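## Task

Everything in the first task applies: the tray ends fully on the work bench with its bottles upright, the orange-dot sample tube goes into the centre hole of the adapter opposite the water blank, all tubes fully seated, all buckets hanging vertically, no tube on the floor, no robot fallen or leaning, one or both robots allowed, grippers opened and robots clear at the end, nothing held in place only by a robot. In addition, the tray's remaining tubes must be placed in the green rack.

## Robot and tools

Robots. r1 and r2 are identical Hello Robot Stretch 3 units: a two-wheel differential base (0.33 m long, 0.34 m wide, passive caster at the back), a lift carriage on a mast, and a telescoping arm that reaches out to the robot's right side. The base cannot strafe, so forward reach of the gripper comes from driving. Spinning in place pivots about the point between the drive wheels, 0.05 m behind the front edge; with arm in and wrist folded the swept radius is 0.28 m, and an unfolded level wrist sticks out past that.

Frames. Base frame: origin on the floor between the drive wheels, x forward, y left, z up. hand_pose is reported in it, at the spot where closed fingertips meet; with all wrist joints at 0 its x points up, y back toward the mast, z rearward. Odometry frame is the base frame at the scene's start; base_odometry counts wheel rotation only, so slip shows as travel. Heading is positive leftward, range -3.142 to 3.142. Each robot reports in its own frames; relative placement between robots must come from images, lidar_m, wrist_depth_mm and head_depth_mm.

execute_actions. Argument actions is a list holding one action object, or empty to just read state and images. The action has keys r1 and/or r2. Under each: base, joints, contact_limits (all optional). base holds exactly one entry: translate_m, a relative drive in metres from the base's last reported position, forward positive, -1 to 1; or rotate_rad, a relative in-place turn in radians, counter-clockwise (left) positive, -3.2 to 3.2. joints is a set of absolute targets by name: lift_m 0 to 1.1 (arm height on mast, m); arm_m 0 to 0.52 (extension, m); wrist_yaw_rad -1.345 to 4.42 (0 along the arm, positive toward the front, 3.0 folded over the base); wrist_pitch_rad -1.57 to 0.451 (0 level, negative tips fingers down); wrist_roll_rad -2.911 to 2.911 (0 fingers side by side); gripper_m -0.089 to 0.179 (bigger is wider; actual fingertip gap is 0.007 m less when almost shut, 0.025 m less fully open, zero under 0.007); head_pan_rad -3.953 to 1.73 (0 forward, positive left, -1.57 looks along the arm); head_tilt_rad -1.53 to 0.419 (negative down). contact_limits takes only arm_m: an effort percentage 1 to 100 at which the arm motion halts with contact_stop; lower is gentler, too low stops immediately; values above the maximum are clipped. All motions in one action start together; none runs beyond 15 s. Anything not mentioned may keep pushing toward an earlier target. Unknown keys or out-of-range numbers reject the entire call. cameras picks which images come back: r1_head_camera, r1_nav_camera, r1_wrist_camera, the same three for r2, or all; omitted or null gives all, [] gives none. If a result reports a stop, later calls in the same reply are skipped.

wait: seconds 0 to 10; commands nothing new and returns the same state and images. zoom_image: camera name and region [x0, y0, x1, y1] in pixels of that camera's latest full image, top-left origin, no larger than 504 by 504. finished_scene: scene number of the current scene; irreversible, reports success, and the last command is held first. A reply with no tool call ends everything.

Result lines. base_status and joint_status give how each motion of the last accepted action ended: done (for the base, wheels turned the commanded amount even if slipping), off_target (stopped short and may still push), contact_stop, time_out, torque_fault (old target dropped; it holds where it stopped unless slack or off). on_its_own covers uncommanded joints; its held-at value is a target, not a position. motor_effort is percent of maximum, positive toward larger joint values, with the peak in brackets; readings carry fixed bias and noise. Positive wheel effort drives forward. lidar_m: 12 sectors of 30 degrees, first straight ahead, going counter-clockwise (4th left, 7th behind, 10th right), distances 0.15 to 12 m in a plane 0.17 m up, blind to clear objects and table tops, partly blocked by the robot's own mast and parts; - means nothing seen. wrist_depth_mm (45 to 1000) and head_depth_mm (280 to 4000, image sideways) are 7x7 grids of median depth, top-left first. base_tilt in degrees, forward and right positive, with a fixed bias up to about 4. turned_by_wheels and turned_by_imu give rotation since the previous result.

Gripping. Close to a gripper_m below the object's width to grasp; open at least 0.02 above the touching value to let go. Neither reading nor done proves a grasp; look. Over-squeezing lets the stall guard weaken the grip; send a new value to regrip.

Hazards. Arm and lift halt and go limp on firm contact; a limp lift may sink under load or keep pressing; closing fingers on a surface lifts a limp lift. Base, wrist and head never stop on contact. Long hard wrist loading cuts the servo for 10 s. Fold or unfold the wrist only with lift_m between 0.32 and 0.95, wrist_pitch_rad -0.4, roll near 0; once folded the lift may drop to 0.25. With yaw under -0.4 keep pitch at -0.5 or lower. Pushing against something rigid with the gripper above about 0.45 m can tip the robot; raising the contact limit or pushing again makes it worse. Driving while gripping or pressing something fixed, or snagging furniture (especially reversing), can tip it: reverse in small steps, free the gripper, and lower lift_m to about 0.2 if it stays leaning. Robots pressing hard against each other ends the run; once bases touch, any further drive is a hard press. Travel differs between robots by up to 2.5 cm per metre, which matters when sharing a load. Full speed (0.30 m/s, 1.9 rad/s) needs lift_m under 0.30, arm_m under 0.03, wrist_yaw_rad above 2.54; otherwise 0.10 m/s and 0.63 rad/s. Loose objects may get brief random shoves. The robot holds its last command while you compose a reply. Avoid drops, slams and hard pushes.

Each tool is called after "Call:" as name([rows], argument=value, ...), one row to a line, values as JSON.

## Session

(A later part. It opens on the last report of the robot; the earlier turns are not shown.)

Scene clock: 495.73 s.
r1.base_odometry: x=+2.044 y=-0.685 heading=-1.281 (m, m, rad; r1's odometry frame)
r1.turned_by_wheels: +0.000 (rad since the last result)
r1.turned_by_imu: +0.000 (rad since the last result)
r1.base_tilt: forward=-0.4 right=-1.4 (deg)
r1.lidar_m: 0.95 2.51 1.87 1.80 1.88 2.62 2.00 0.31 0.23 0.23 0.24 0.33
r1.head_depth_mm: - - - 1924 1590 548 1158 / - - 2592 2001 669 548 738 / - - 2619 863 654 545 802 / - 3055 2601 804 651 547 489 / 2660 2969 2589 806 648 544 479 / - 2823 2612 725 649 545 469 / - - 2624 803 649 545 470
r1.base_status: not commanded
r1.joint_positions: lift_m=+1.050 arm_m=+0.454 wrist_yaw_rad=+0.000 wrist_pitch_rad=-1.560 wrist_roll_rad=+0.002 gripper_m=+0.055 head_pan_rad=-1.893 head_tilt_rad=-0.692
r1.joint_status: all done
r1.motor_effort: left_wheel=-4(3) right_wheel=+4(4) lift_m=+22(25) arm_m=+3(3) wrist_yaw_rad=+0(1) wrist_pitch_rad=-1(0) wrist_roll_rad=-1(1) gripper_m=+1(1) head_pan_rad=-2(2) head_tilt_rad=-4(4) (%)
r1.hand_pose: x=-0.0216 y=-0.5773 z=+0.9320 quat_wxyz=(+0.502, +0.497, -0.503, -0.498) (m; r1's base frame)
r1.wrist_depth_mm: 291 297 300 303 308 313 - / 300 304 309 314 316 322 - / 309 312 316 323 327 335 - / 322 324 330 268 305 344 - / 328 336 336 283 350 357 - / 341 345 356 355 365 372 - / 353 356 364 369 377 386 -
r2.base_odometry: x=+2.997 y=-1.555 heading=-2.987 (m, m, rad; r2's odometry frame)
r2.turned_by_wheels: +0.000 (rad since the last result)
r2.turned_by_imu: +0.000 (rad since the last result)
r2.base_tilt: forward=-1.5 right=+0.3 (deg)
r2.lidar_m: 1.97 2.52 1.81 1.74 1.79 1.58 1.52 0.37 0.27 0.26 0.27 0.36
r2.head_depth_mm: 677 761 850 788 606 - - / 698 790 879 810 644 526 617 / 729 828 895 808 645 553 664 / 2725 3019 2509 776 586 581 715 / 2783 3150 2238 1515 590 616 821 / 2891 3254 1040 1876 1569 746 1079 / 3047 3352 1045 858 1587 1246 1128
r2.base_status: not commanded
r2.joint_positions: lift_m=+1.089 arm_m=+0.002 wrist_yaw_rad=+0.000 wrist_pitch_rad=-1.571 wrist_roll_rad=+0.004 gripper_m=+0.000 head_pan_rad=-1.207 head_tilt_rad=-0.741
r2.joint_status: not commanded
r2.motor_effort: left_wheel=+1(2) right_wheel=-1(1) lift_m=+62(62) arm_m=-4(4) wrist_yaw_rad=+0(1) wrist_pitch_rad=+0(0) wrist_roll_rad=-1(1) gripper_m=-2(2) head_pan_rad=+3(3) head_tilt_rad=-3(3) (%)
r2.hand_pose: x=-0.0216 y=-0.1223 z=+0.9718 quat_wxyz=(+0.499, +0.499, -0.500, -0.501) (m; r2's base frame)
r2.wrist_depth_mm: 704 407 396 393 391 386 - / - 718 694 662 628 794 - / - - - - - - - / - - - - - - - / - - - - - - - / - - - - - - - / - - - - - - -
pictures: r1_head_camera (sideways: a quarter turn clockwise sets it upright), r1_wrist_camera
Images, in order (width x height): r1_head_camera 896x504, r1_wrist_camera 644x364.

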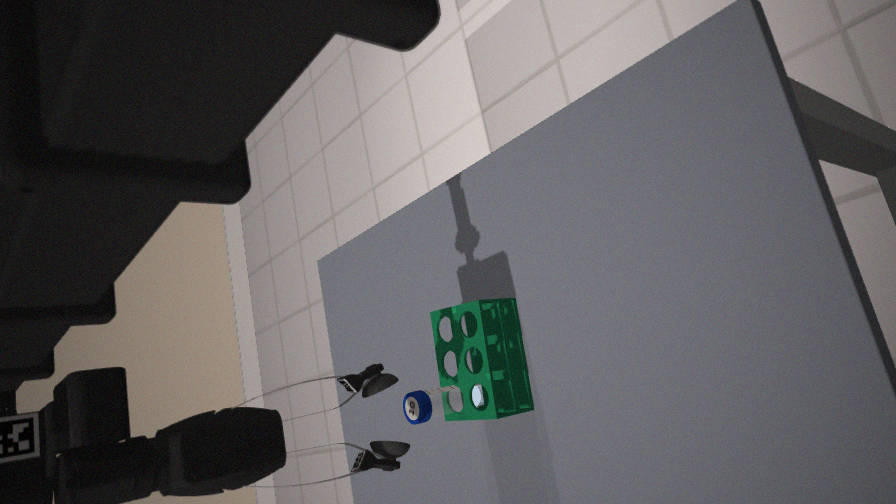

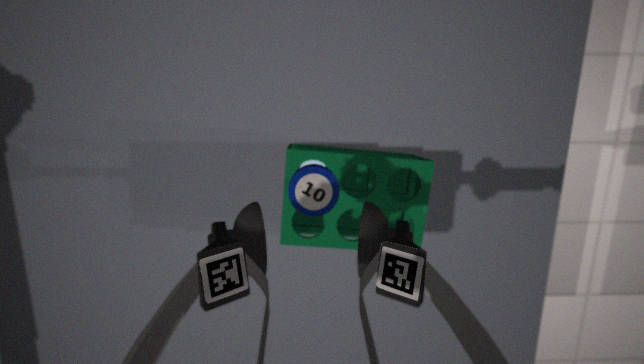

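Call:
execute_actions([
  {"r1":{"joints":{"gripper_m":0.0}},"r2":{"base":{"translate_m":-0.5}}},
], cameras=[])

Call:
execute_actions([
  {"r1":{"joints":{"lift_m":1.005}}},
], cameras=["r1_head_camera"])

Scene clock: 506.60 s.
r1.base_odometry: x=+2.044 y=-0.685 heading=-1.281 (m, m, rad; r1's odometry frame)
r1.turned_by_wheels: +0.000 (rad since the last result)
r1.turned_by_imu: +0.002 (rad since the last result)
r1.base_tilt: forward=-0.2 right=-1.2 (deg)
r1.lidar_m: 0.95 2.51 1.86 1.81 1.89 2.62 2.00 0.31 0.23 0.23 0.24 0.33
r1.head_depth_mm: - - - 1936 1620 547 1158 / - - 2572 2008 671 546 739 / - - 2650 870 652 546 801 / - 3053 2598 806 652 546 491 / 2708 2902 2625 804 648 546 479 / - 2809 2702 724 652 545 469 / - - 2574 802 648 543 469
r1.base_status: not commanded
r1.joint_positions: lift_m=+1.050 arm_m=+0.454 wrist_yaw_rad=+0.000 wrist_pitch_rad=-1.560 wrist_roll_rad=+0.002 gripper_m=+0.000 head_pan_rad=-1.893 head_tilt_rad=-0.692
r1.joint_status: all done
r1.motor_effort: left_wheel=-3(4) right_wheel=+4(3) lift_m=+22(22) arm_m=+3(4) wrist_yaw_rad=+0(0) wrist_pitch_rad=-1(0) wrist_roll_rad=-1(1) gripper_m=-2(78) head_pan_rad=-3(2) head_tilt_rad=-4(4) (%)
r1.hand_pose: x=-0.0216 y=-0.5773 z=+0.9320 quat_wxyz=(+0.502, +0.497, -0.503, -0.498) (m; r1's base frame)
r1.wrist_depth_mm: 291 294 300 305 309 313 - / 300 305 308 312 318 322 - / 311 314 317 321 328 334 - / 321 323 327 269 305 342 - / 329 333 341 - 344 358 - / 339 345 347 362 362 370 - / 354 354 366 369 375 384 -
r2.base_odometry: x=+3.491 y=-1.478 heading=-2.987 (m, m, rad; r2's odometry frame)
r2.turned_by_wheels: +0.000 (rad since the last result)
r2.turned_by_imu: -0.001 (rad since the last result)
r2.base_tilt: forward=-1.5 right=+0.2 (deg)
r2.lidar_m: 1.07 2.50 1.80 1.73 1.48 1.07 1.02 1.06 1.42 0.44 0.29 0.37
r2.head_depth_mm: 2439 2761 2461 1954 1524 - - / 2551 2853 2489 1916 1547 1323 1153 / 757 864 2206 1061 945 1171 1115 / 756 867 938 798 852 758 786 / 786 902 986 792 630 710 857 / 814 942 995 807 616 710 1001 / 848 985 1006 785 639 763 1097
r2.base_status: done
r2.joint_positions: lift_m=+1.089 arm_m=+0.002 wrist_yaw_rad=+0.000 wrist_pitch_rad=-1.571 wrist_roll_rad=+0.004 gripper_m=+0.000 head_pan_rad=-1.207 head_tilt_rad=-0.741
r2.joint_status: not commanded
r2.motor_effort: left_wheel=+2(4) right_wheel=-1(4) lift_m=+62(63) arm_m=-4(4) wrist_yaw_rad=-1(1) wrist_pitch_rad=+0(1) wrist_roll_rad=-1(1) gripper_m=-2(2) head_pan_rad=+3(3) head_tilt_rad=-3(3) (%)
r2.hand_pose: x=-0.0216 y=-0.1223 z=+0.9718 quat_wxyz=(+0.499, +0.499, -0.500, -0.501) (m; r2's base frame)
r2.wrist_depth_mm: 447 501 551 - - - - / 844 835 787 - - - - / - - - - - - - / - - - - - - - / - - - - - - - / - - - - - - - / - - - - - - -
pictures: none
No camera images: the call's "cameras" was empty. Leave "cameras" out to get every camera's image.

Scene clock: 508.93 s.
r1.base_odometry: x=+2.044 y=-0.685 heading=-1.281 (m, m, rad; r1's odometry frame)
r1.turned_by_wheels: +0.000 (rad since the last result)
r1.turned_by_imu: -0.001 (rad since the last result)
r1.base_tilt: forward=-0.2 right=-1.3 (deg)
r1.lidar_m: 0.95 2.51 1.87 1.81 1.88 2.62 2.00 0.31 0.23 0.23 0.24 0.33
r1.head_depth_mm: 2964 - - - 1554 549 1159 / 2892 - - 1957 668 548 737 / 2751 - 2427 1855 651 547 800 / 2602 3142 2582 809 654 545 489 / - 2955 2571 803 649 546 480 / - 2889 2604 722 650 543 469 / - - 2465 803 648 544 468
r1.base_status: not commanded
r1.joint_positions: lift_m=+1.020 arm_m=+0.454 wrist_yaw_rad=+0.000 wrist_pitch_rad=-1.562 wrist_roll_rad=+0.002 gripper_m=+0.000 head_pan_rad=-1.893 head_tilt_rad=-0.692
r1.joint_status: lift_m contact_stop (moved -0.029 of -0.045)
r1.on_its_own: lift_m is slack since a contact_stop, until your next command for it (your +1.005 is given up)
r1.motor_effort: left_wheel=-1(4) right_wheel=+1(6) lift_m=+18(17) arm_m=+4(4) wrist_yaw_rad=+0(0) wrist_pitch_rad=+1(2) wrist_roll_rad=-1(1) gripper_m=-2(3) head_pan_rad=-2(3) head_tilt_rad=-4(5) (%)
r1.hand_pose: x=-0.0216 y=-0.5768 z=+0.9025 quat_wxyz=(+0.502, +0.497, -0.502, -0.499) (m; r1's base frame)
r1.wrist_depth_mm: 265 268 274 277 279 283 290 / 275 278 281 284 289 293 301 / 282 286 290 294 298 304 - / 290 293 298 239 273 313 - / 301 305 307 - 272 325 - / 311 316 316 326 331 337 - / 321 327 333 337 342 353 -
r2.base_odometry: x=+3.491 y=-1.478 heading=-2.987 (m, m, rad; r2's odometry frame)
r2.turned_by_wheels: +0.000 (rad since the last result)
r2.turned_by_imu: +0.000 (rad since the last result)
r2.base_tilt: forward=-1.5 right=+0.3 (deg)
r2.lidar_m: 1.07 2.51 1.80 1.73 1.48 1.07 1.02 1.06 1.42 0.44 0.29 0.37
r2.head_depth_mm: 2479 2756 2456 1957 1532 - - / 2548 2847 2475 1905 1556 1318 1154 / 756 864 2197 1062 946 1171 1115 / 757 865 937 795 852 757 787 / 786 904 988 793 629 711 855 / 815 941 995 808 615 711 1003 / 846 983 1006 783 639 765 1101
r2.base_status: not commanded
r2.joint_positions: lift_m=+1.089 arm_m=+0.002 wrist_yaw_rad=+0.000 wrist_pitch_rad=-1.571 wrist_roll_rad=+0.004 gripper_m=+0.000 head_pan_rad=-1.207 head_tilt_rad=-0.741
r2.joint_status: not commanded
r2.motor_effort: left_wheel=+2(2) right_wheel=-1(1) lift_m=+62(62) arm_m=-4(4) wrist_yaw_rad=+0(0) wrist_pitch_rad=+0(0) wrist_roll_rad=-1(1) gripper_m=-2(2) head_pan_rad=+2(3) head_tilt_rad=-3(3) (%)
r2.hand_pose: x=-0.0216 y=-0.1223 z=+0.9718 quat_wxyz=(+0.499, +0.499, -0.500, -0.501) (m; r2's base frame)
r2.wrist_depth_mm: 445 503 542 - - - - / 852 823 782 - - - - / - - - - - - - / - - - - - - - / - - - - - - - / - - - - - - - / - - - - - - -
pictures: r1_head_camera (sideways: a quarter turn clockwise sets it upright)
Images, in order (width x height): r1_head_camera 896x504.

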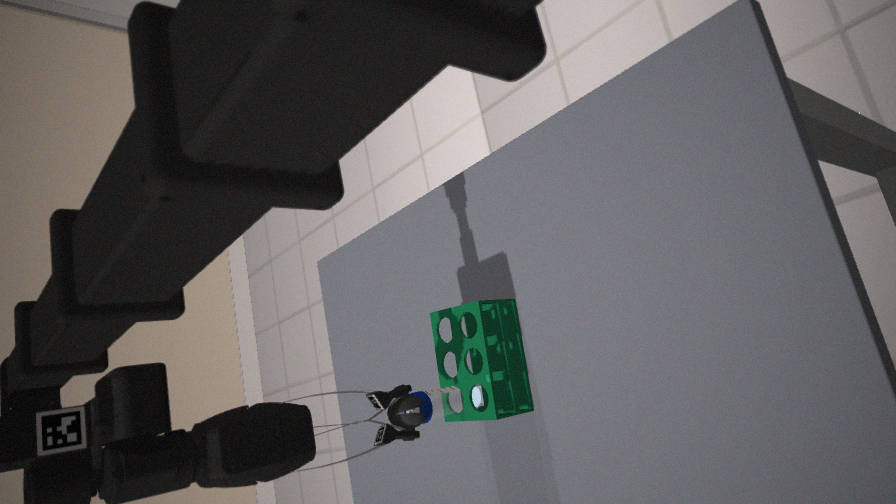

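Call:
execute_actions([
  {"r1":{"joints":{"lift_m":1.098,"wrist_roll_rad":1.57,"gripper_m":0.065}}},
], cameras=[])

Call:
execute_actions([
  {"r1":{"base":{"translate_m":0.416},"joints":{"arm_m":0.403}}},
], cameras=[])

Call:
execute_actions([
  {"r1":{"joints":{"lift_m":1.04}}},
], cameras=["r1_wrist_camera"])

Scene clock: 521.20 s.
r1.base_odometry: x=+2.044 y=-0.685 heading=-1.281 (m, m, rad; r1's odometry frame)
r1.turned_by_wheels: +0.000 (rad since the last result)
r1.turned_by_imu: +0.001 (rad since the last result)
r1.base_tilt: forward=-0.3 right=-1.4 (deg)
r1.lidar_m: 0.94 2.51 1.86 1.80 1.88 2.62 2.00 0.31 0.23 0.23 0.24 0.33
r1.head_depth_mm: 3075 3292 2638 2010 1604 548 1161 / 2904 3229 2631 1990 672 549 736 / 2779 3219 2609 1846 652 547 798 / 2697 3066 2621 808 651 544 489 / 2627 2909 2582 807 651 546 479 / 2557 2867 2703 723 650 544 470 / - 2805 2601 805 648 544 470
r1.base_status: not commanded
r1.joint_positions: lift_m=+1.098 arm_m=+0.454 wrist_yaw_rad=+0.000 wrist_pitch_rad=-1.561 wrist_roll_rad=+1.565 gripper_m=+0.065 head_pan_rad=-1.893 head_tilt_rad=-0.692
r1.joint_status: all done
r1.motor_effort: left_wheel=-1(1) right_wheel=+1(1) lift_m=+22(23) arm_m=+3(3) wrist_yaw_rad=+1(0) wrist_pitch_rad=+0(0) wrist_roll_rad=+1(1) gripper_m=+1(81) head_pan_rad=-3(3) head_tilt_rad=-5(4) (%)
r1.hand_pose: x=-0.0215 y=-0.5767 z=+0.9800 quat_wxyz=(+0.002, +0.002, -0.710, -0.704) (m; r1's base frame)
r1.wrist_depth_mm: 335 339 343 349 352 360 365 / 347 351 355 357 364 375 376 / 354 361 366 313 378 384 387 / 369 370 378 318 392 398 407 / 378 385 389 399 401 408 422 / 395 398 409 407 - 425 - / 407 411 416 423 433 439 -
r2.base_odometry: x=+3.491 y=-1.478 heading=-2.987 (m, m, rad; r2's odometry frame)
r2.turned_by_wheels: +0.000 (rad since the last result)
r2.turned_by_imu: +0.000 (rad since the last result)
r2.base_tilt: forward=-1.5 right=+0.2 (deg)
r2.lidar_m: 1.07 2.50 1.80 1.73 1.48 1.07 1.02 1.06 1.43 0.45 0.29 0.37
r2.head_depth_mm: 2470 2750 2444 1953 1527 - - / 2530 2843 2477 1904 1558 1326 1153 / 757 864 2201 1063 944 1170 1114 / 759 866 941 795 851 756 788 / 785 902 986 794 630 709 859 / 812 942 996 807 616 710 1002 / 847 984 1005 784 638 763 1103
r2.base_status: not commanded
r2.joint_positions: lift_m=+1.089 arm_m=+0.002 wrist_yaw_rad=+0.000 wrist_pitch_rad=-1.571 wrist_roll_rad=+0.004 gripper_m=+0.000 head_pan_rad=-1.207 head_tilt_rad=-0.741
r2.joint_status: not commanded
r2.motor_effort: left_wheel=+2(2) right_wheel=-1(1) lift_m=+62(62) arm_m=-4(4) wrist_yaw_rad=-1(0) wrist_pitch_rad=+0(0) wrist_roll_rad=-1(2) gripper_m=-2(2) head_pan_rad=+3(3) head_tilt_rad=-3(3) (%)
r2.hand_pose: x=-0.0216 y=-0.1223 z=+0.9718 quat_wxyz=(+0.499, +0.499, -0.500, -0.501) (m; r2's base frame)
r2.wrist_depth_mm: 445 509 542 - - - - / 859 816 782 - - - - / - - - - - - - / - - - - - - - / - - - - - - - / - - - - - - - / - - - - - - -
pictures: none
No camera images: the call's "cameras" was empty. Leave "cameras" out to get every camera's image.

Scene clock: 526.60 s.
r1.base_odometry: x=+2.163 y=-1.084 heading=-1.281 (m, m, rad; r1's odometry frame)
r1.turned_by_wheels: +0.000 (rad since the last result)
r1.turned_by_imu: +0.000 (rad since the last result)
r1.base_tilt: forward=-0.3 right=-1.4 (deg)
r1.lidar_m: 1.27 2.50 1.86 1.80 1.88 2.60 2.41 0.32 0.24 0.23 0.24 0.34
r1.head_depth_mm: 3038 3335 1069 786 655 548 1115 / 3010 3216 1065 799 651 547 1085 / 2831 3177 1068 811 650 547 954 / 2693 3041 1065 808 652 546 500 / 2631 2991 2585 789 629 528 489 / 2584 2890 2705 714 629 521 469 / - - 2582 771 622 520 468
r1.base_status: done
r1.joint_positions: lift_m=+1.098 arm_m=+0.403 wrist_yaw_rad=+0.000 wrist_pitch_rad=-1.560 wrist_roll_rad=+1.566 gripper_m=+0.065 head_pan_rad=-1.893 head_tilt_rad=-0.692
r1.joint_status: all done
r1.motor_effort: left_wheel=-1(4) right_wheel=+1(7) lift_m=+22(22) arm_m=-3(4) wrist_yaw_rad=+0(0) wrist_pitch_rad=+0(0) wrist_roll_rad=+1(2) gripper_m=+1(1) head_pan_rad=-3(3) head_tilt_rad=-4(4) (%)
r1.hand_pose: x=-0.0215 y=-0.5266 z=+0.9800 quat_wxyz=(+0.002, +0.001, -0.710, -0.704) (m; r1's base frame)
r1.wrist_depth_mm: 337 341 346 350 356 359 - / 349 350 356 360 365 370 - / 355 231 360 368 375 378 - / 366 225 375 317 388 389 - / 380 379 386 324 403 403 - / 391 390 404 348 - 421 - / 404 406 410 356 361 437 -
r2.base_odometry: x=+3.491 y=-1.478 heading=-2.987 (m, m, rad; r2's odometry frame)
r2.turned_by_wheels: +0.000 (rad since the last result)
r2.turned_by_imu: +0.000 (rad since the last result)
r2.base_tilt: forward=-1.6 right=+0.3 (deg)
r2.lidar_m: 1.07 2.51 1.80 1.73 1.49 1.07 1.02 1.05 1.42 0.44 0.29 0.37
r2.head_depth_mm: 2456 2769 2430 1966 1524 - - / 2529 2850 2479 1904 1554 1323 1152 / 760 862 2200 1064 943 1171 1116 / 755 867 936 798 852 757 785 / 784 903 988 796 630 710 859 / 815 941 997 811 615 712 1005 / 847 989 1005 786 638 761 1102
r2.base_status: not commanded
r2.joint_positions: lift_m=+1.089 arm_m=+0.002 wrist_yaw_rad=+0.000 wrist_pitch_rad=-1.571 wrist_roll_rad=+0.004 gripper_m=+0.000 head_pan_rad=-1.207 head_tilt_rad=-0.741
r2.joint_status: not commanded
r2.motor_effort: left_wheel=+2(2) right_wheel=-1(1) lift_m=+62(62) arm_m=-5(4) wrist_yaw_rad=+0(0) wrist_pitch_rad=+0(0) wrist_roll_rad=-1(1) gripper_m=-2(2) head_pan_rad=+3(3) head_tilt_rad=-3(4) (%)
r2.hand_pose: x=-0.0216 y=-0.1223 z=+0.9718 quat_wxyz=(+0.499, +0.499, -0.500, -0.501) (m; r2's base frame)
r2.wrist_depth_mm: 447 496 550 - - - - / 869 833 798 - - - - / - - - - - - - / - - - - - - - / - - - - - - - / - - - - - - - / - - - - - - -
pictures: none
No camera images: the call's "cameras" was empty. Leave "cameras" out to get every camera's image.

Scene clock: 527.97 s.
r1.base_odometry: x=+2.163 y=-1.084 heading=-1.281 (m, m, rad; r1's odometry frame)
r1.turned_by_wheels: +0.000 (rad since the last result)
r1.turned_by_imu: +0.000 (rad since the last result)
r1.base_tilt: forward=-0.3 right=-1.4 (deg)
r1.lidar_m: 1.27 2.51 1.86 1.79 1.88 2.60 2.42 0.32 0.24 0.23 0.24 0.34
r1.head_depth_mm: 2897 - - 759 652 548 1108 / 2731 - 977 799 653 546 1090 / - - 1018 807 652 547 949 / - 3095 1064 807 650 546 498 / - 2901 2610 788 629 528 488 / - 2827 2655 713 630 519 468 / - - 2502 766 622 520 470
r1.base_status: not commanded
r1.joint_positions: lift_m=+1.040 arm_m=+0.403 wrist_yaw_rad=+0.000 wrist_pitch_rad=-1.560 wrist_roll_rad=+1.566 gripper_m=+0.065 head_pan_rad=-1.893 head_tilt_rad=-0.692
r1.joint_status: all done
r1.motor_effort: left_wheel=-1(1) right_wheel=+1(1) lift_m=+14(20) arm_m=-3(3) wrist_yaw_rad=+0(0) wrist_pitch_rad=+0(0) wrist_roll_rad=+1(2) gripper_m=+1(0) head_pan_rad=-2(2) head_tilt_rad=-4(5) (%)
r1.hand_pose: x=-0.0215 y=-0.5266 z=+0.9225 quat_wxyz=(+0.002, +0.001, -0.711, -0.704) (m; r1's base frame)
r1.wrist_depth_mm: 285 286 291 296 299 306 307 / 290 296 302 305 309 312 318 / 201 206 304 308 316 317 327 / 151 177 317 259 325 325 341 / 246 300 323 265 336 324 353 / 331 302 341 274 - 323 - / 340 307 350 290 357 303 -
r2.base_odometry: x=+3.491 y=-1.478 heading=-2.987 (m, m, rad; r2's odometry frame)
r2.turned_by_wheels: +0.000 (rad since the last result)
r2.turned_by_imu: +0.000 (rad since the last result)
r2.base_tilt: forward=-1.5 right=+0.3 (deg)
r2.lidar_m: 1.07 2.50 1.80 1.73 1.48 1.07 1.02 1.05 1.42 0.45 0.29 0.37
r2.head_depth_mm: 2449 2750 2453 1959 1532 - - / 2540 2831 2461 1906 1550 1315 1152 / 756 863 2198 1064 944 1170 1114 / 757 865 936 797 849 754 785 / 784 903 990 795 632 709 858 / 814 943 993 810 615 711 1005 / 849 988 1010 786 640 762 1107
r2.base_status: not commanded
r2.joint_positions: lift_m=+1.089 arm_m=+0.002 wrist_yaw_rad=+0.000 wrist_pitch_rad=-1.571 wrist_roll_rad=+0.004 gripper_m=+0.000 head_pan_rad=-1.207 head_tilt_rad=-0.741
r2.joint_status: not commanded
r2.motor_effort: left_wheel=+2(2) right_wheel=-1(1) lift_m=+62(62) arm_m=-4(4) wrist_yaw_rad=+0(0) wrist_pitch_rad=+0(0) wrist_roll_rad=-1(2) gripper_m=-2(2) head_pan_rad=+3(2) head_tilt_rad=-2(2) (%)
r2.hand_pose: x=-0.0216 y=-0.1223 z=+0.9718 quat_wxyz=(+0.499, +0.499, -0.500, -0.501) (m; r2's base frame)
r2.wrist_depth_mm: 448 503 544 - - - - / 881 803 799 - - - - / - - - - - - - / - - - - - - - / - - - - - - - / - - - - - - - / - - - - - - -
pictures: r1_wrist_camera
Images, in order (width x height): r1_wrist_camera 644x364.

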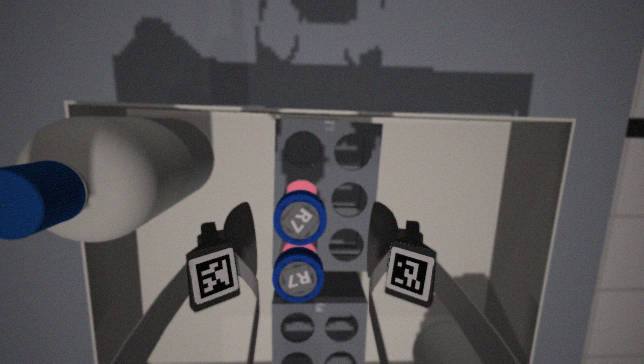

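Call:
execute_actions([
  {"r1":{"base":{"translate_m":0.018},"joints":{"arm_m":0.413,"lift_m":1.03}}},
], cameras=["r1_wrist_camera"])

Scene clock: 535.63 s.
r1.base_odometry: x=+2.168 y=-1.101 heading=-1.281 (m, m, rad; r1's odometry frame)
r1.turned_by_wheels: +0.000 (rad since the last result)
r1.turned_by_imu: +0.001 (rad since the last result)
r1.base_tilt: forward=-0.2 right=-1.4 (deg)
r1.lidar_m: 1.28 2.50 1.86 1.80 1.88 2.60 2.43 0.32 0.24 0.23 0.24 0.34
r1.head_depth_mm: 2952 - - - 654 548 1109 / 2806 - - 803 652 546 1087 / 2711 - 1013 809 653 545 954 / 2586 3169 1061 808 651 545 500 / - 2954 2591 760 628 530 489 / - 2858 2579 694 629 520 468 / - - 2485 772 629 517 469
r1.base_status: done
r1.joint_positions: lift_m=+1.030 arm_m=+0.413 wrist_yaw_rad=+0.000 wrist_pitch_rad=-1.560 wrist_roll_rad=+1.566 gripper_m=+0.065 head_pan_rad=-1.893 head_tilt_rad=-0.692
r1.joint_status: all done
r1.motor_effort: left_wheel=-1(5) right_wheel=+1(6) lift_m=+13(14) arm_m=+4(3) wrist_yaw_rad=+0(0) wrist_pitch_rad=-1(1) wrist_roll_rad=+1(2) gripper_m=+1(0) head_pan_rad=-2(3) head_tilt_rad=-4(4) (%)
r1.hand_pose: x=-0.0215 y=-0.5360 z=+0.9125 quat_wxyz=(+0.002, +0.001, -0.711, -0.704) (m; r1's base frame)
r1.wrist_depth_mm: 274 277 282 287 289 293 299 / 280 275 287 291 296 302 307 / 150 163 294 268 304 306 313 / 152 169 306 247 314 318 326 / 310 307 315 244 325 324 338 / 319 289 329 274 - 335 353 / 331 288 338 278 344 296 369
r2.base_odometry: x=+3.491 y=-1.478 heading=-2.987 (m, m, rad; r2's odometry frame)
r2.turned_by_wheels: +0.000 (rad since the last result)
r2.turned_by_imu: +0.000 (rad since the last result)
r2.base_tilt: forward=-1.5 right=+0.2 (deg)
r2.lidar_m: 1.07 2.51 1.80 1.73 1.49 1.06 1.02 1.06 1.42 0.44 0.29 0.37
r2.head_depth_mm: 2463 2752 2468 1963 1525 - - / 2525 2874 2463 1901 1549 1322 1151 / 757 862 2195 1068 947 1167 1110 / 756 868 937 796 851 754 784 / 785 901 987 794 631 708 860 / 815 941 993 809 616 712 1002 / 848 986 1006 785 639 764 1103
r2.base_status: not commanded
r2.joint_positions: lift_m=+1.089 arm_m=+0.002 wrist_yaw_rad=+0.000 wrist_pitch_rad=-1.571 wrist_roll_rad=+0.004 gripper_m=+0.000 head_pan_rad=-1.207 head_tilt_rad=-0.741
r2.joint_status: not commanded
r2.motor_effort: left_wheel=+2(2) right_wheel=-1(1) lift_m=+62(63) arm_m=-4(4) wrist_yaw_rad=+1(1) wrist_pitch_rad=+0(0) wrist_roll_rad=-1(2) gripper_m=-2(2) head_pan_rad=+3(3) head_tilt_rad=-3(3) (%)
r2.hand_pose: x=-0.0216 y=-0.1223 z=+0.9718 quat_wxyz=(+0.499, +0.499, -0.500, -0.501) (m; r2's base frame)
r2.wrist_depth_mm: 446 504 551 - - - - / 868 828 790 - - - - / - - - - - - - / - - - - - - - / - - - - - - - / - - - - - - - / - - - - - - -
pictures: r1_wrist_camera
Images, in order (width x height): r1_wrist_camera 644x364.

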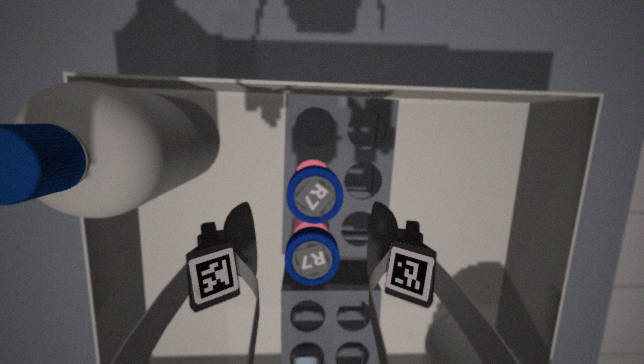

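Call:
execute_actions([
  {"r1":{"joints":{"lift_m":1.005}}},
], cameras=[])

Call:
execute_actions([
  {"r1":{"joints":{"gripper_m":-0.015}}},
], cameras=["r1_wrist_camera"])

Call:
execute_actions([
  {"r1":{"joints":{"lift_m":1.098}}},
], cameras=[])

Call:
execute_actions([
  {"r1":{"base":{"translate_m":-0.496},"joints":{"arm_m":0.454}}},
], cameras=["r1_wrist_camera"])

Scene clock: 543.93 s.
r1.base_odometry: x=+2.168 y=-1.101 heading=-1.281 (m, m, rad; r1's odometry frame)
r1.turned_by_wheels: +0.000 (rad since the last result)
r1.turned_by_imu: +0.001 (rad since the last result)
r1.base_tilt: forward=-0.3 right=-1.3 (deg)
r1.lidar_m: 1.28 2.50 1.85 1.80 1.88 2.61 2.43 0.33 0.24 0.23 0.24 0.34
r1.head_depth_mm: 3001 3310 - - 620 548 1109 / 2870 3173 - 757 643 547 1086 / 2786 - - 807 652 547 954 / 2622 - 1059 807 651 545 500 / 2506 2991 1013 761 630 530 488 / 2440 2914 835 664 629 520 469 / 2374 - 965 772 629 517 470
r1.base_status: not commanded
r1.joint_positions: lift_m=+1.005 arm_m=+0.413 wrist_yaw_rad=+0.000 wrist_pitch_rad=-1.560 wrist_roll_rad=+1.566 gripper_m=+0.065 head_pan_rad=-1.893 head_tilt_rad=-0.692
r1.joint_status: all done
r1.motor_effort: left_wheel=-1(1) right_wheel=+1(1) lift_m=+14(12) arm_m=+3(3) wrist_yaw_rad=+0(0) wrist_pitch_rad=+0(0) wrist_roll_rad=+1(1) gripper_m=+1(0) head_pan_rad=-3(2) head_tilt_rad=-4(5) (%)
r1.hand_pose: x=-0.0215 y=-0.5360 z=+0.8875 quat_wxyz=(+0.002, +0.001, -0.711, -0.704) (m; r1's base frame)
r1.wrist_depth_mm: 252 254 258 262 264 270 273 / 168 258 263 266 272 275 280 / 129 154 270 219 277 285 245 / 132 154 281 220 287 292 255 / 220 284 287 204 299 300 269 / 291 289 303 173 - 311 318 / 300 288 311 250 319 296 334
r2.base_odometry: x=+3.491 y=-1.478 heading=-2.987 (m, m, rad; r2's odometry frame)
r2.turned_by_wheels: +0.000 (rad since the last result)
r2.turned_by_imu: +0.000 (rad since the last result)
r2.base_tilt: forward=-1.6 right=+0.3 (deg)
r2.lidar_m: 1.08 2.52 1.80 1.73 1.48 1.07 1.02 1.05 1.42 0.45 0.29 0.37
r2.head_depth_mm: 2462 2755 2458 1958 1532 - - / 2537 2881 2476 1907 1554 1321 1152 / 757 863 2212 1062 947 1166 1117 / 755 866 936 796 852 756 785 / 784 900 988 795 628 709 857 / 815 942 994 809 616 710 1003 / 847 986 1005 785 639 762 1107
r2.base_status: not commanded
r2.joint_positions: lift_m=+1.089 arm_m=+0.002 wrist_yaw_rad=+0.000 wrist_pitch_rad=-1.571 wrist_roll_rad=+0.004 gripper_m=+0.000 head_pan_rad=-1.207 head_tilt_rad=-0.741
r2.joint_status: not commanded
r2.motor_effort: left_wheel=+2(2) right_wheel=-1(1) lift_m=+63(62) arm_m=-4(4) wrist_yaw_rad=+0(0) wrist_pitch_rad=+0(0) wrist_roll_rad=-1(1) gripper_m=-2(2) head_pan_rad=+3(3) head_tilt_rad=-3(3) (%)
r2.hand_pose: x=-0.0216 y=-0.1223 z=+0.9718 quat_wxyz=(+0.499, +0.499, -0.500, -0.501) (m; r2's base frame)
r2.wrist_depth_mm: 445 495 545 - - - - / 857 833 791 - - - - / - - - - - - - / - - - - - - - / - - - - - - - / - - - - - - - / - - - - - - -
pictures: none
No camera images: the call's "cameras" was empty. Leave "cameras" out to get every camera's image.

Scene clock: 545.23 s.
r1.base_odometry: x=+2.168 y=-1.101 heading=-1.281 (m, m, rad; r1's odometry frame)
r1.turned_by_wheels: +0.000 (rad since the last result)
r1.turned_by_imu: +0.000 (rad since the last result)
r1.base_tilt: forward=-0.3 right=-1.4 (deg)
r1.lidar_m: 1.28 2.51 1.85 1.80 1.88 2.60 2.42 0.32 0.24 0.23 0.24 0.34
r1.head_depth_mm: 2987 3269 - - 619 547 1111 / 2822 3190 - 758 643 547 1093 / 2771 - - 810 652 547 953 / 2646 - 1058 807 650 547 500 / 2518 3003 1011 761 629 531 488 / 2432 2924 835 695 628 522 469 / 2348 - 969 773 630 517 468
r1.base_status: not commanded
r1.joint_positions: lift_m=+1.005 arm_m=+0.413 wrist_yaw_rad=+0.000 wrist_pitch_rad=-1.560 wrist_roll_rad=+1.566 gripper_m=-0.014 head_pan_rad=-1.893 head_tilt_rad=-0.692
r1.joint_status: all done
r1.motor_effort: left_wheel=-1(1) right_wheel=+1(1) lift_m=+14(14) arm_m=+4(4) wrist_yaw_rad=+0(0) wrist_pitch_rad=-1(1) wrist_roll_rad=+2(1) gripper_m=-16(90) head_pan_rad=-2(2) head_tilt_rad=-5(4) (%)
r1.hand_pose: x=-0.0215 y=-0.5360 z=+0.8875 quat_wxyz=(+0.002, +0.001, -0.711, -0.704) (m; r1's base frame)
r1.wrist_depth_mm: 252 255 258 263 266 270 274 / 167 258 265 266 272 275 279 / 130 154 271 220 278 284 245 / 133 154 282 220 287 294 256 / 220 284 289 165 298 301 268 / 291 293 299 172 309 314 320 / 300 289 313 249 317 297 334
r2.base_odometry: x=+3.491 y=-1.478 heading=-2.987 (m, m, rad; r2's odometry frame)
r2.turned_by_wheels: +0.000 (rad since the last result)
r2.turned_by_imu: +0.000 (rad since the last result)
r2.base_tilt: forward=-1.5 right=+0.3 (deg)
r2.lidar_m: 1.07 2.51 1.80 1.73 1.48 1.07 1.02 1.05 1.42 0.44 0.29 0.37
r2.head_depth_mm: 2466 2728 2478 1956 1519 - - / 2542 2865 2467 1899 1560 1323 1151 / 757 867 2197 1066 946 1165 1119 / 756 866 937 796 850 758 786 / 784 901 986 796 631 710 858 / 814 939 996 809 615 712 1004 / 847 987 1008 785 640 763 1106
r2.base_status: not commanded
r2.joint_positions: lift_m=+1.089 arm_m=+0.002 wrist_yaw_rad=+0.000 wrist_pitch_rad=-1.571 wrist_roll_rad=+0.004 gripper_m=+0.000 head_pan_rad=-1.207 head_tilt_rad=-0.741
r2.joint_status: not commanded
r2.motor_effort: left_wheel=+2(2) right_wheel=-1(1) lift_m=+62(62) arm_m=-4(5) wrist_yaw_rad=+1(1) wrist_pitch_rad=+0(0) wrist_roll_rad=-1(1) gripper_m=-2(2) head_pan_rad=+3(2) head_tilt_rad=-2(2) (%)
r2.hand_pose: x=-0.0216 y=-0.1223 z=+0.9718 quat_wxyz=(+0.499, +0.499, -0.500, -0.501) (m; r2's base frame)
r2.wrist_depth_mm: 445 501 545 - - - - / 859 820 794 - - - - / - - - - - - - / - - - - - - - / - - - - - - - / - - - - - - - / - - - - - - -
pictures: r1_wrist_camera
Images, in order (width x height): r1_wrist_camera 644x364.

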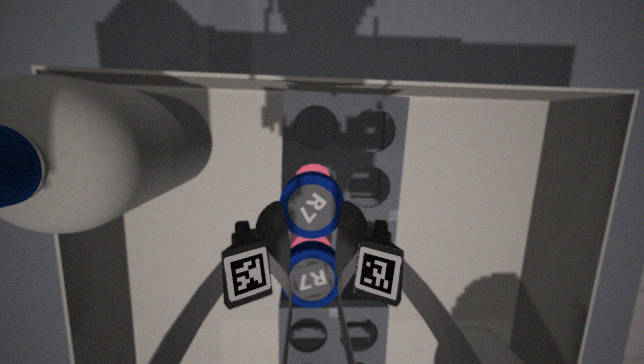

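Scene clock: 546.90 s.
r1.base_odometry: x=+2.168 y=-1.101 heading=-1.281 (m, m, rad; r1's odometry frame)
r1.turned_by_wheels: +0.000 (rad since the last result)
r1.turned_by_imu: +0.000 (rad since the last result)
r1.base_tilt: forward=-0.2 right=-1.5 (deg)
r1.lidar_m: 1.27 2.50 1.85 1.80 1.87 2.61 2.42 0.32 0.24 0.23 0.24 0.34
r1.head_depth_mm: 3087 3390 1070 785 654 547 1119 / 2968 3330 1060 802 650 547 1093 / 2784 3146 1066 806 650 545 955 / 2694 3109 1057 805 651 545 500 / 2605 2991 2579 759 631 530 489 / 2566 2890 2738 710 628 521 468 / - - 2603 770 627 518 469
r1.base_status: not commanded
r1.joint_positions: lift_m=+1.098 arm_m=+0.413 wrist_yaw_rad=+0.000 wrist_pitch_rad=-1.560 wrist_roll_rad=+1.566 gripper_m=-0.014 head_pan_rad=-1.893 head_tilt_rad=-0.692
r1.joint_status: all done
r1.motor_effort: left_wheel=-1(1) right_wheel=+1(1) lift_m=+22(24) arm_m=+3(3) wrist_yaw_rad=+0(0) wrist_pitch_rad=-1(0) wrist_roll_rad=+1(1) gripper_m=-16(17) head_pan_rad=-2(3) head_tilt_rad=-4(4) (%)
r1.hand_pose: x=-0.0215 y=-0.5360 z=+0.9799 quat_wxyz=(+0.002, +0.001, -0.711, -0.703) (m; r1's base frame)
r1.wrist_depth_mm: 336 340 346 348 354 359 369 / 347 349 354 357 362 369 - / 354 218 345 315 373 366 - / 369 232 375 282 387 390 - / 377 379 384 166 397 400 - / 389 392 398 173 410 418 - / 405 410 404 353 394 434 -
r2.base_odometry: x=+3.491 y=-1.478 heading=-2.987 (m, m, rad; r2's odometry frame)
r2.turned_by_wheels: +0.000 (rad since the last result)
r2.turned_by_imu: +0.000 (rad since the last result)
r2.base_tilt: forward=-1.5 right=+0.2 (deg)
r2.lidar_m: 1.07 2.50 1.80 1.73 1.48 1.07 1.02 1.05 1.42 0.45 0.29 0.37
r2.head_depth_mm: 2452 2758 2446 1955 1529 - - / 2540 2856 2466 1909 1548 1322 1154 / 759 865 2209 1063 942 1168 1113 / 757 863 940 796 853 757 787 / 784 900 985 794 629 708 857 / 814 942 995 808 616 712 1000 / 849 988 1009 783 639 763 1103
r2.base_status: not commanded
r2.joint_positions: lift_m=+1.089 arm_m=+0.002 wrist_yaw_rad=+0.000 wrist_pitch_rad=-1.571 wrist_roll_rad=+0.004 gripper_m=+0.000 head_pan_rad=-1.207 head_tilt_rad=-0.741
r2.joint_status: not commanded
r2.motor_effort: left_wheel=+2(2) right_wheel=-1(1) lift_m=+62(62) arm_m=-4(4) wrist_yaw_rad=+0(1) wrist_pitch_rad=+1(0) wrist_roll_rad=-1(1) gripper_m=-2(2) head_pan_rad=+3(3) head_tilt_rad=-3(2) (%)
r2.hand_pose: x=-0.0216 y=-0.1223 z=+0.9718 quat_wxyz=(+0.499, +0.499, -0.500, -0.501) (m; r2's base frame)
r2.wrist_depth_mm: 452 495 546 - - - - / 865 815 803 - - - - / - - - - - - - / - - - - - - - / - - - - - - - / - - - - - - - / - - - - - - -
pictures: none
No camera images: the call's "cameras" was empty. Leave "cameras" out to get every camera's image.

Scene clock: 552.93 s.
r1.base_odometry: x=+2.026 y=-0.626 heading=-1.281 (m, m, rad; r1's odometry frame)
r1.turned_by_wheels: +0.000 (rad since the last result)
r1.turned_by_imu: +0.003 (rad since the last result)
r1.base_tilt: forward=-0.2 right=-1.4 (deg)
r1.lidar_m: 0.94 2.51 1.86 1.81 1.88 2.62 1.94 2.10 0.23 0.22 0.23 0.32
r1.head_depth_mm: 3040 3335 2676 2021 1609 1339 1159 / 2935 3219 2646 1979 1599 560 1114 / 2778 3136 2592 2001 653 545 626 / 2646 3015 2593 805 649 546 490 / 2619 2978 2606 807 650 544 479 / 2578 2870 2608 718 650 544 468 / - 2821 2614 776 648 545 468
r1.base_status: done
r1.joint_positions: lift_m=+1.098 arm_m=+0.454 wrist_yaw_rad=+0.000 wrist_pitch_rad=-1.560 wrist_roll_rad=+1.566 gripper_m=-0.014 head_pan_rad=-1.893 head_tilt_rad=-0.692
r1.joint_status: all done
r1.motor_effort: left_wheel=-1(7) right_wheel=+2(3) lift_m=+22(22) arm_m=+3(5) wrist_yaw_rad=+0(0) wrist_pitch_rad=-1(1) wrist_roll_rad=+1(1) gripper_m=-15(16) head_pan_rad=-3(2) head_tilt_rad=-4(4) (%)
r1.hand_pose: x=-0.0215 y=-0.5771 z=+0.9799 quat_wxyz=(+0.002, +0.001, -0.711, -0.703) (m; r1's base frame)
r1.wrist_depth_mm: 335 339 345 349 352 361 363 / 346 350 354 358 368 371 380 / 356 361 367 367 377 383 390 / 367 371 376 319 391 396 405 / 382 384 388 163 405 410 417 / 393 397 404 407 420 425 - / 405 412 417 424 432 439 -
r2.base_odometry: x=+3.491 y=-1.478 heading=-2.987 (m, m, rad; r2's odometry frame)
r2.turned_by_wheels: +0.000 (rad since the last result)
r2.turned_by_imu: +0.000 (rad since the last result)
r2.base_tilt: forward=-1.5 right=+0.3 (deg)
r2.lidar_m: 1.07 2.51 1.80 1.73 1.49 1.07 1.02 1.06 1.42 0.45 0.29 0.37
r2.head_depth_mm: 2464 2752 2439 1961 1534 - - / 2525 2839 2446 1910 1553 1330 1156 / 758 864 2202 1064 944 1172 1114 / 757 865 940 795 851 756 787 / 785 902 989 793 630 710 859 / 815 942 994 808 615 712 1002 / 847 989 1008 786 639 764 1106
r2.base_status: not commanded
r2.joint_positions: lift_m=+1.089 arm_m=+0.002 wrist_yaw_rad=+0.000 wrist_pitch_rad=-1.571 wrist_roll_rad=+0.004 gripper_m=+0.000 head_pan_rad=-1.207 head_tilt_rad=-0.741
r2.joint_status: not commanded
r2.motor_effort: left_wheel=+2(2) right_wheel=-1(1) lift_m=+63(62) arm_m=-4(5) wrist_yaw_rad=-1(1) wrist_pitch_rad=+0(0) wrist_roll_rad=-2(1) gripper_m=-2(2) head_pan_rad=+3(3) head_tilt_rad=-3(3) (%)
r2.hand_pose: x=-0.0216 y=-0.1223 z=+0.9718 quat_wxyz=(+0.499, +0.499, -0.500, -0.501) (m; r2's base frame)
r2.wrist_depth_mm: 450 496 546 - - - - / 864 815 811 - - - - / - - - - - - - / - - - - - - - / - - - - - - - / - - - - - - - / - - - - - - -
pictures: r1_wrist_camera
Images, in order (width x height): r1_wrist_camera 644x364.

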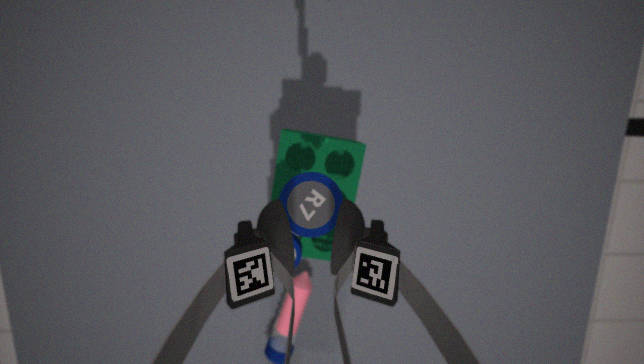

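Call:
execute_actions([
  {"r1":{"base":{"translate_m":-0.009},"joints":{"arm_m":0.468}}},
], cameras=[])

Call:
execute_actions([
  {"r1":{"joints":{"lift_m":1.05}}},
], cameras=["r1_wrist_camera","r1_head_camera"])

Scene clock: 570.03 s.
r1.base_odometry: x=+2.024 y=-0.617 heading=-1.281 (m, m, rad; r1's odometry frame)
r1.turned_by_wheels: +0.000 (rad since the last result)
r1.turned_by_imu: +0.001 (rad since the last result)
r1.base_tilt: forward=-0.3 right=-1.5 (deg)
r1.lidar_m: 0.94 2.52 1.86 1.81 1.89 2.62 1.93 2.10 0.23 0.22 0.23 0.32
r1.head_depth_mm: 2987 3361 2636 2011 1614 1342 1154 / 2923 3263 2616 1986 1598 573 1114 / 2797 3201 2604 1997 670 546 620 / 2708 3069 2661 806 653 546 490 / 2605 2924 2602 802 652 548 478 / 2542 2888 2682 722 648 545 470 / - 2795 2597 772 647 544 468
r1.base_status: done
r1.joint_positions: lift_m=+1.098 arm_m=+0.468 wrist_yaw_rad=+0.000 wrist_pitch_rad=-1.560 wrist_roll_rad=+1.566 gripper_m=-0.014 head_pan_rad=-1.893 head_tilt_rad=-0.692
r1.joint_status: all done
r1.motor_effort: left_wheel=-1(6) right_wheel=+1(3) lift_m=+22(22) arm_m=+4(4) wrist_yaw_rad=+0(0) wrist_pitch_rad=-1(1) wrist_roll_rad=+1(2) gripper_m=-15(15) head_pan_rad=-2(3) head_tilt_rad=-4(4) (%)
r1.hand_pose: x=-0.0215 y=-0.5911 z=+0.9799 quat_wxyz=(+0.002, +0.001, -0.711, -0.703) (m; r1's base frame)
r1.wrist_depth_mm: 336 341 345 349 355 360 362 / 349 352 357 359 366 370 376 / 358 360 365 368 377 382 390 / 367 374 378 320 391 395 404 / 377 384 389 163 401 407 419 / 394 397 402 407 418 422 433 / 409 409 417 419 432 439 -
r2.base_odometry: x=+3.491 y=-1.478 heading=-2.987 (m, m, rad; r2's odometry frame)
r2.turned_by_wheels: +0.000 (rad since the last result)
r2.turned_by_imu: +0.000 (rad since the last result)
r2.base_tilt: forward=-1.5 right=+0.3 (deg)
r2.lidar_m: 1.07 2.50 1.80 1.73 1.48 1.07 1.02 1.06 1.42 0.45 0.29 0.37
r2.head_depth_mm: 2436 2768 2456 1950 1524 - - / 2539 2872 2468 1902 1545 1328 1153 / 756 866 2197 1065 944 1172 1112 / 755 864 938 797 852 755 787 / 784 903 988 795 630 709 860 / 814 945 997 808 615 710 1002 / 848 985 1005 787 638 762 1105
r2.base_status: not commanded
r2.joint_positions: lift_m=+1.089 arm_m=+0.002 wrist_yaw_rad=+0.000 wrist_pitch_rad=-1.571 wrist_roll_rad=+0.004 gripper_m=+0.000 head_pan_rad=-1.207 head_tilt_rad=-0.741
r2.joint_status: not commanded
r2.motor_effort: left_wheel=+2(2) right_wheel=-1(1) lift_m=+62(62) arm_m=-4(4) wrist_yaw_rad=-1(0) wrist_pitch_rad=+0(0) wrist_roll_rad=-1(1) gripper_m=-2(2) head_pan_rad=+3(2) head_tilt_rad=-3(3) (%)
r2.hand_pose: x=-0.0216 y=-0.1223 z=+0.9718 quat_wxyz=(+0.499, +0.499, -0.500, -0.501) (m; r2's base frame)
r2.wrist_depth_mm: 451 496 547 - - - - / 866 820 787 - - - - / - - - - - - - / - - - - - - - / - - - - - - - / - - - - - - - / - - - - - - -
pictures: none
No camera images: the call's "cameras" was empty. Leave "cameras" out to get every camera's image.

Scene clock: 571.37 s.
r1.base_odometry: x=+2.024 y=-0.617 heading=-1.282 (m, m, rad; r1's odometry frame)
r1.turned_by_wheels: +0.000 (rad since the last result)
r1.turned_by_imu: +0.000 (rad since the last result)
r1.base_tilt: forward=-0.2 right=-1.5 (deg)
r1.lidar_m: 0.94 2.51 1.86 1.81 1.89 2.62 1.92 2.10 0.23 0.22 0.23 0.32
r1.head_depth_mm: - - 2534 1962 1611 1342 1154 / - - 2629 1982 1605 572 1115 / - 3262 2611 1985 669 546 621 / - 3070 2631 808 649 546 490 / 2663 2966 2612 807 650 547 479 / 2568 2838 2725 723 651 545 468 / - - 2597 778 648 545 470
r1.base_status: not commanded
r1.joint_positions: lift_m=+1.053 arm_m=+0.468 wrist_yaw_rad=+0.000 wrist_pitch_rad=-1.560 wrist_roll_rad=+1.566 gripper_m=-0.014 head_pan_rad=-1.893 head_tilt_rad=-0.692
r1.joint_status: lift_m contact_stop (moved -0.045 of -0.048)
r1.on_its_own: lift_m is slack since a contact_stop, until your next command for it
r1.motor_effort: left_wheel=-4(4) right_wheel=+6(6) lift_m=+17(20) arm_m=+3(4) wrist_yaw_rad=+0(0) wrist_pitch_rad=-1(1) wrist_roll_rad=+1(1) gripper_m=-16(16) head_pan_rad=-2(3) head_tilt_rad=-4(5) (%)
r1.hand_pose: x=-0.0215 y=-0.5911 z=+0.9349 quat_wxyz=(+0.002, +0.001, -0.711, -0.703) (m; r1's base frame)
r1.wrist_depth_mm: 296 300 303 308 311 315 321 / 308 311 313 316 322 325 329 / 313 317 324 325 333 335 342 / 324 329 334 273 342 348 353 / 335 339 342 160 355 359 364 / 345 351 354 235 370 370 377 / 356 361 370 370 380 386 394
r2.base_odometry: x=+3.491 y=-1.478 heading=-2.987 (m, m, rad; r2's odometry frame)
r2.turned_by_wheels: +0.000 (rad since the last result)
r2.turned_by_imu: +0.000 (rad since the last result)
r2.base_tilt: forward=-1.5 right=+0.2 (deg)
r2.lidar_m: 1.07 2.50 1.80 1.73 1.48 1.06 1.02 1.05 1.42 0.45 0.29 0.37
r2.head_depth_mm: 2454 2749 2468 1962 1524 - - / 2514 2834 2494 1903 1547 1322 1154 / 757 867 2202 1065 944 1171 1111 / 756 867 938 793 851 755 787 / 786 901 990 795 629 710 857 / 814 946 993 808 614 711 1005 / 847 981 1008 783 638 763 1102
r2.base_status: not commanded
r2.joint_positions: lift_m=+1.089 arm_m=+0.002 wrist_yaw_rad=+0.000 wrist_pitch_rad=-1.571 wrist_roll_rad=+0.004 gripper_m=+0.000 head_pan_rad=-1.207 head_tilt_rad=-0.741
r2.joint_status: not commanded
r2.motor_effort: left_wheel=+2(2) right_wheel=-1(1) lift_m=+62(62) arm_m=-4(4) wrist_yaw_rad=+1(1) wrist_pitch_rad=+0(0) wrist_roll_rad=-1(1) gripper_m=-2(2) head_pan_rad=+3(2) head_tilt_rad=-4(3) (%)
r2.hand_pose: x=-0.0216 y=-0.1223 z=+0.9718 quat_wxyz=(+0.499, +0.499, -0.500, -0.501) (m; r2's base frame)
r2.wrist_depth_mm: 441 501 547 - - - - / 860 810 783 - - - - / - - - - - - - / - - - - - - - / - - - - - - - / - - - - - - - / - - - - - - -
pictures: r1_head_camera (sideways: a quarter turn clockwise sets it upright), r1_wrist_camera
Images, in order (width x height): r1_head_camera 896x504, r1_wrist_camera 644x364.

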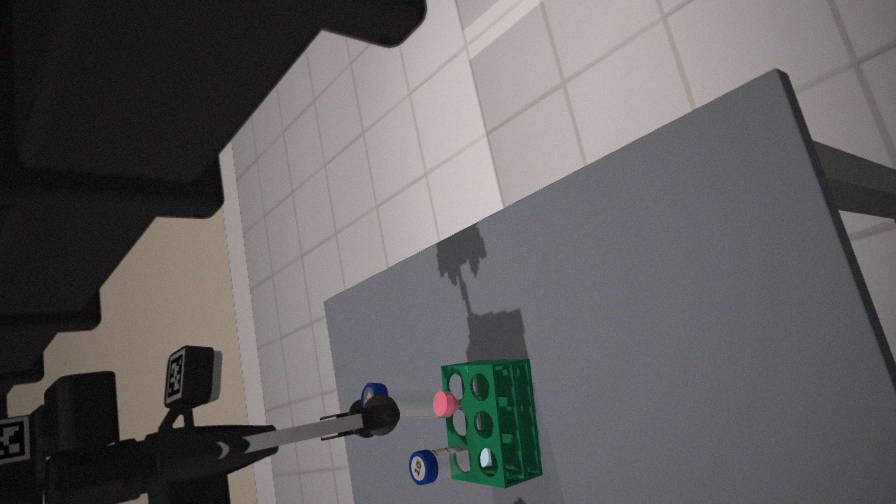

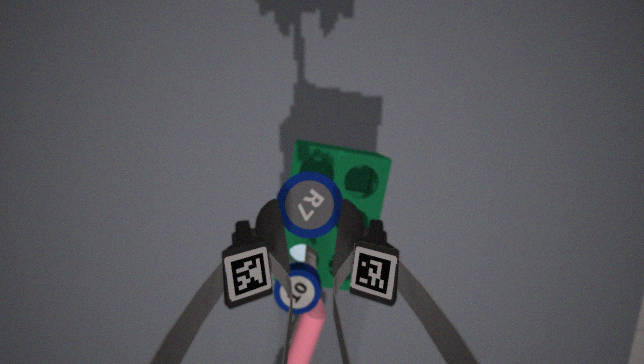

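Call:
execute_actions([
  {"r1":{"joints":{"lift_m":1.075}}},
], cameras=[])

Call:
execute_actions([
  {"r1":{"base":{"translate_m":-0.017}}},
], cameras=["r1_wrist_camera","r1_head_camera"])

Scene clock: 576.97 s.
r1.base_odometry: x=+2.024 y=-0.617 heading=-1.282 (m, m, rad; r1's odometry frame)
r1.turned_by_wheels: +0.000 (rad since the last result)
r1.turned_by_imu: +0.001 (rad since the last result)
r1.base_tilt: forward=-0.2 right=-1.3 (deg)
r1.lidar_m: 0.94 2.51 1.87 1.81 1.89 2.63 1.93 2.10 0.23 0.22 0.23 0.32
r1.head_depth_mm: - 3478 2636 2008 1618 1336 1155 / - 3329 2622 1987 1602 573 1113 / - 3197 2635 1999 669 547 623 / 2743 3090 2616 806 651 546 489 / 2635 2959 2612 806 650 545 480 / 2596 2866 2700 724 649 545 469 / - - 2597 780 650 545 469
r1.base_status: not commanded
r1.joint_positions: lift_m=+1.075 arm_m=+0.468 wrist_yaw_rad=+0.000 wrist_pitch_rad=-1.559 wrist_roll_rad=+1.566 gripper_m=-0.014 head_pan_rad=-1.893 head_tilt_rad=-0.692
r1.joint_status: all done
r1.motor_effort: left_wheel=-2(4) right_wheel=+2(6) lift_m=+22(23) arm_m=+3(3) wrist_yaw_rad=+0(0) wrist_pitch_rad=-1(2) wrist_roll_rad=+1(2) gripper_m=-16(16) head_pan_rad=-3(2) head_tilt_rad=-4(4) (%)
r1.hand_pose: x=-0.0215 y=-0.5913 z=+0.9569 quat_wxyz=(+0.002, +0.001, -0.711, -0.703) (m; r1's base frame)
r1.wrist_depth_mm: 316 318 324 327 333 337 340 / 323 330 331 335 341 349 352 / 336 337 344 344 354 359 363 / 342 348 354 295 363 372 377 / 356 362 363 162 376 382 386 / 368 372 378 359 392 397 406 / 377 384 391 396 404 410 422
r2.base_odometry: x=+3.491 y=-1.478 heading=-2.987 (m, m, rad; r2's odometry frame)
r2.turned_by_wheels: +0.000 (rad since the last result)
r2.turned_by_imu: +0.000 (rad since the last result)
r2.base_tilt: forward=-1.5 right=+0.2 (deg)
r2.lidar_m: 1.07 2.51 1.80 1.72 1.49 1.07 1.02 1.05 1.42 0.45 0.29 0.37
r2.head_depth_mm: 2474 2749 2458 1964 1517 - - / 2523 2841 2487 1901 1550 1329 1153 / 758 862 2202 1062 942 1168 1115 / 757 862 937 796 851 756 786 / 784 902 989 795 631 710 860 / 815 944 991 807 615 713 1008 / 847 985 1010 786 639 762 1105
r2.base_status: not commanded
r2.joint_positions: lift_m=+1.089 arm_m=+0.002 wrist_yaw_rad=+0.000 wrist_pitch_rad=-1.571 wrist_roll_rad=+0.004 gripper_m=+0.000 head_pan_rad=-1.207 head_tilt_rad=-0.741
r2.joint_status: not commanded
r2.motor_effort: left_wheel=+2(2) right_wheel=-1(1) lift_m=+63(62) arm_m=-4(4) wrist_yaw_rad=+0(0) wrist_pitch_rad=+0(1) wrist_roll_rad=-1(2) gripper_m=-2(2) head_pan_rad=+3(3) head_tilt_rad=-3(3) (%)
r2.hand_pose: x=-0.0216 y=-0.1223 z=+0.9718 quat_wxyz=(+0.499, +0.499, -0.500, -0.501) (m; r2's base frame)
r2.wrist_depth_mm: 446 498 539 - - - - / 871 827 792 - - - - / - - - - - - - / - - - - - - - / - - - - - - - / - - - - - - - / - - - - - - -
pictures: none
No camera images: the call's "cameras" was empty. Leave "cameras" out to get every camera's image.

Scene clock: 577.93 s.
r1.base_odometry: x=+2.019 y=-0.601 heading=-1.282 (m, m, rad; r1's odometry frame)
r1.turned_by_wheels: +0.000 (rad since the last result)
r1.turned_by_imu: +0.000 (rad since the last result)
r1.base_tilt: forward=-0.2 right=-1.4 (deg)
r1.lidar_m: 0.94 2.51 1.87 1.81 1.88 2.62 1.91 2.09 0.23 0.22 0.23 0.32
r1.head_depth_mm: - 3428 2610 1997 1614 1343 1150 / - 3260 2623 2009 1605 1336 1107 / - 3148 2621 1977 1571 547 606 / 2742 3076 2591 898 650 547 489 / 2608 2944 2610 802 649 545 478 / 2580 2878 2685 731 649 544 469 / - - 2637 774 648 544 469
r1.base_status: done
r1.joint_positions: lift_m=+1.075 arm_m=+0.468 wrist_yaw_rad=+0.000 wrist_pitch_rad=-1.559 wrist_roll_rad=+1.566 gripper_m=-0.014 head_pan_rad=-1.893 head_tilt_rad=-0.692
r1.joint_status: not commanded
r1.motor_effort: left_wheel=-1(6) right_wheel=+1(4) lift_m=+22(22) arm_m=+3(3) wrist_yaw_rad=+0(0) wrist_pitch_rad=+0(1) wrist_roll_rad=+1(1) gripper_m=-15(15) head_pan_rad=-3(3) head_tilt_rad=-4(4) (%)
r1.hand_pose: x=-0.0215 y=-0.5913 z=+0.9569 quat_wxyz=(+0.002, +0.001, -0.711, -0.703) (m; r1's base frame)
r1.wrist_depth_mm: 316 318 323 326 329 336 340 / 324 329 332 339 342 348 351 / 334 338 343 346 353 359 361 / 345 350 354 294 363 370 377 / 356 362 364 163 376 384 391 / 367 372 377 282 392 395 405 / 381 385 389 397 404 410 418
r2.base_odometry: x=+3.491 y=-1.478 heading=-2.987 (m, m, rad; r2's odometry frame)
r2.turned_by_wheels: +0.000 (rad since the last result)
r2.turned_by_imu: +0.000 (rad since the last result)
r2.base_tilt: forward=-1.5 right=+0.2 (deg)
r2.lidar_m: 1.07 2.51 1.80 1.73 1.49 1.07 1.02 1.05 1.42 0.44 0.29 0.37
r2.head_depth_mm: 2456 2756 2448 1959 1527 - - / 2529 2855 2486 1895 1551 1318 1154 / 757 864 2206 1066 943 1170 1114 / 759 865 939 797 851 756 788 / 786 904 987 795 630 711 856 / 814 944 992 809 614 710 1001 / 848 984 1004 785 637 763 1102
r2.base_status: not commanded
r2.joint_positions: lift_m=+1.089 arm_m=+0.002 wrist_yaw_rad=+0.000 wrist_pitch_rad=-1.571 wrist_roll_rad=+0.004 gripper_m=+0.000 head_pan_rad=-1.207 head_tilt_rad=-0.741
r2.joint_status: not commanded
r2.motor_effort: left_wheel=+2(2) right_wheel=-1(1) lift_m=+63(62) arm_m=-4(4) wrist_yaw_rad=+1(1) wrist_pitch_rad=+0(0) wrist_roll_rad=-1(1) gripper_m=-2(2) head_pan_rad=+2(2) head_tilt_rad=-3(3) (%)
r2.hand_pose: x=-0.0216 y=-0.1223 z=+0.9718 quat_wxyz=(+0.499, +0.499, -0.500, -0.501) (m; r2's base frame)
r2.wrist_depth_mm: 445 494 556 - - - - / 876 826 791 - - - - / - - - - - - - / - - - - - - - / - - - - - - - / - - - - - - - / - - - - - - -
pictures: r1_head_camera (sideways: a quarter turn clockwise sets it upright), r1_wrist_camera
Images, in order (width x height): r1_head_camera 896x504, r1_wrist_camera 644x364.

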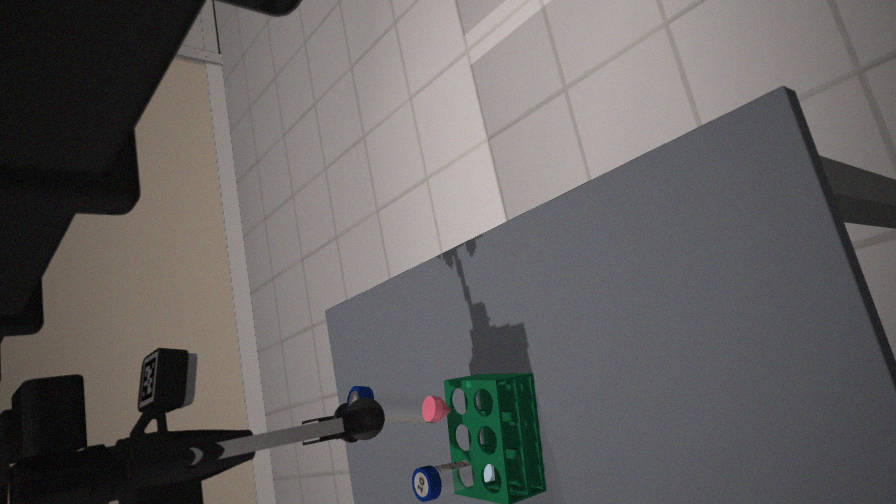

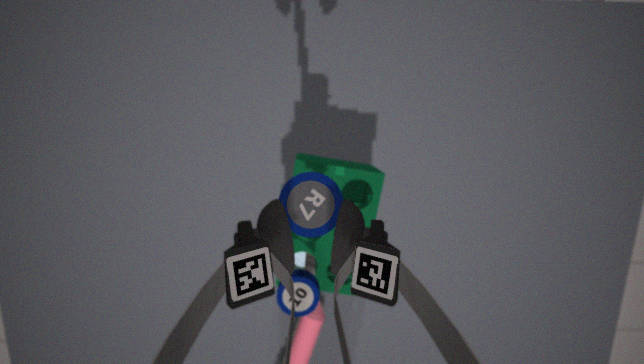

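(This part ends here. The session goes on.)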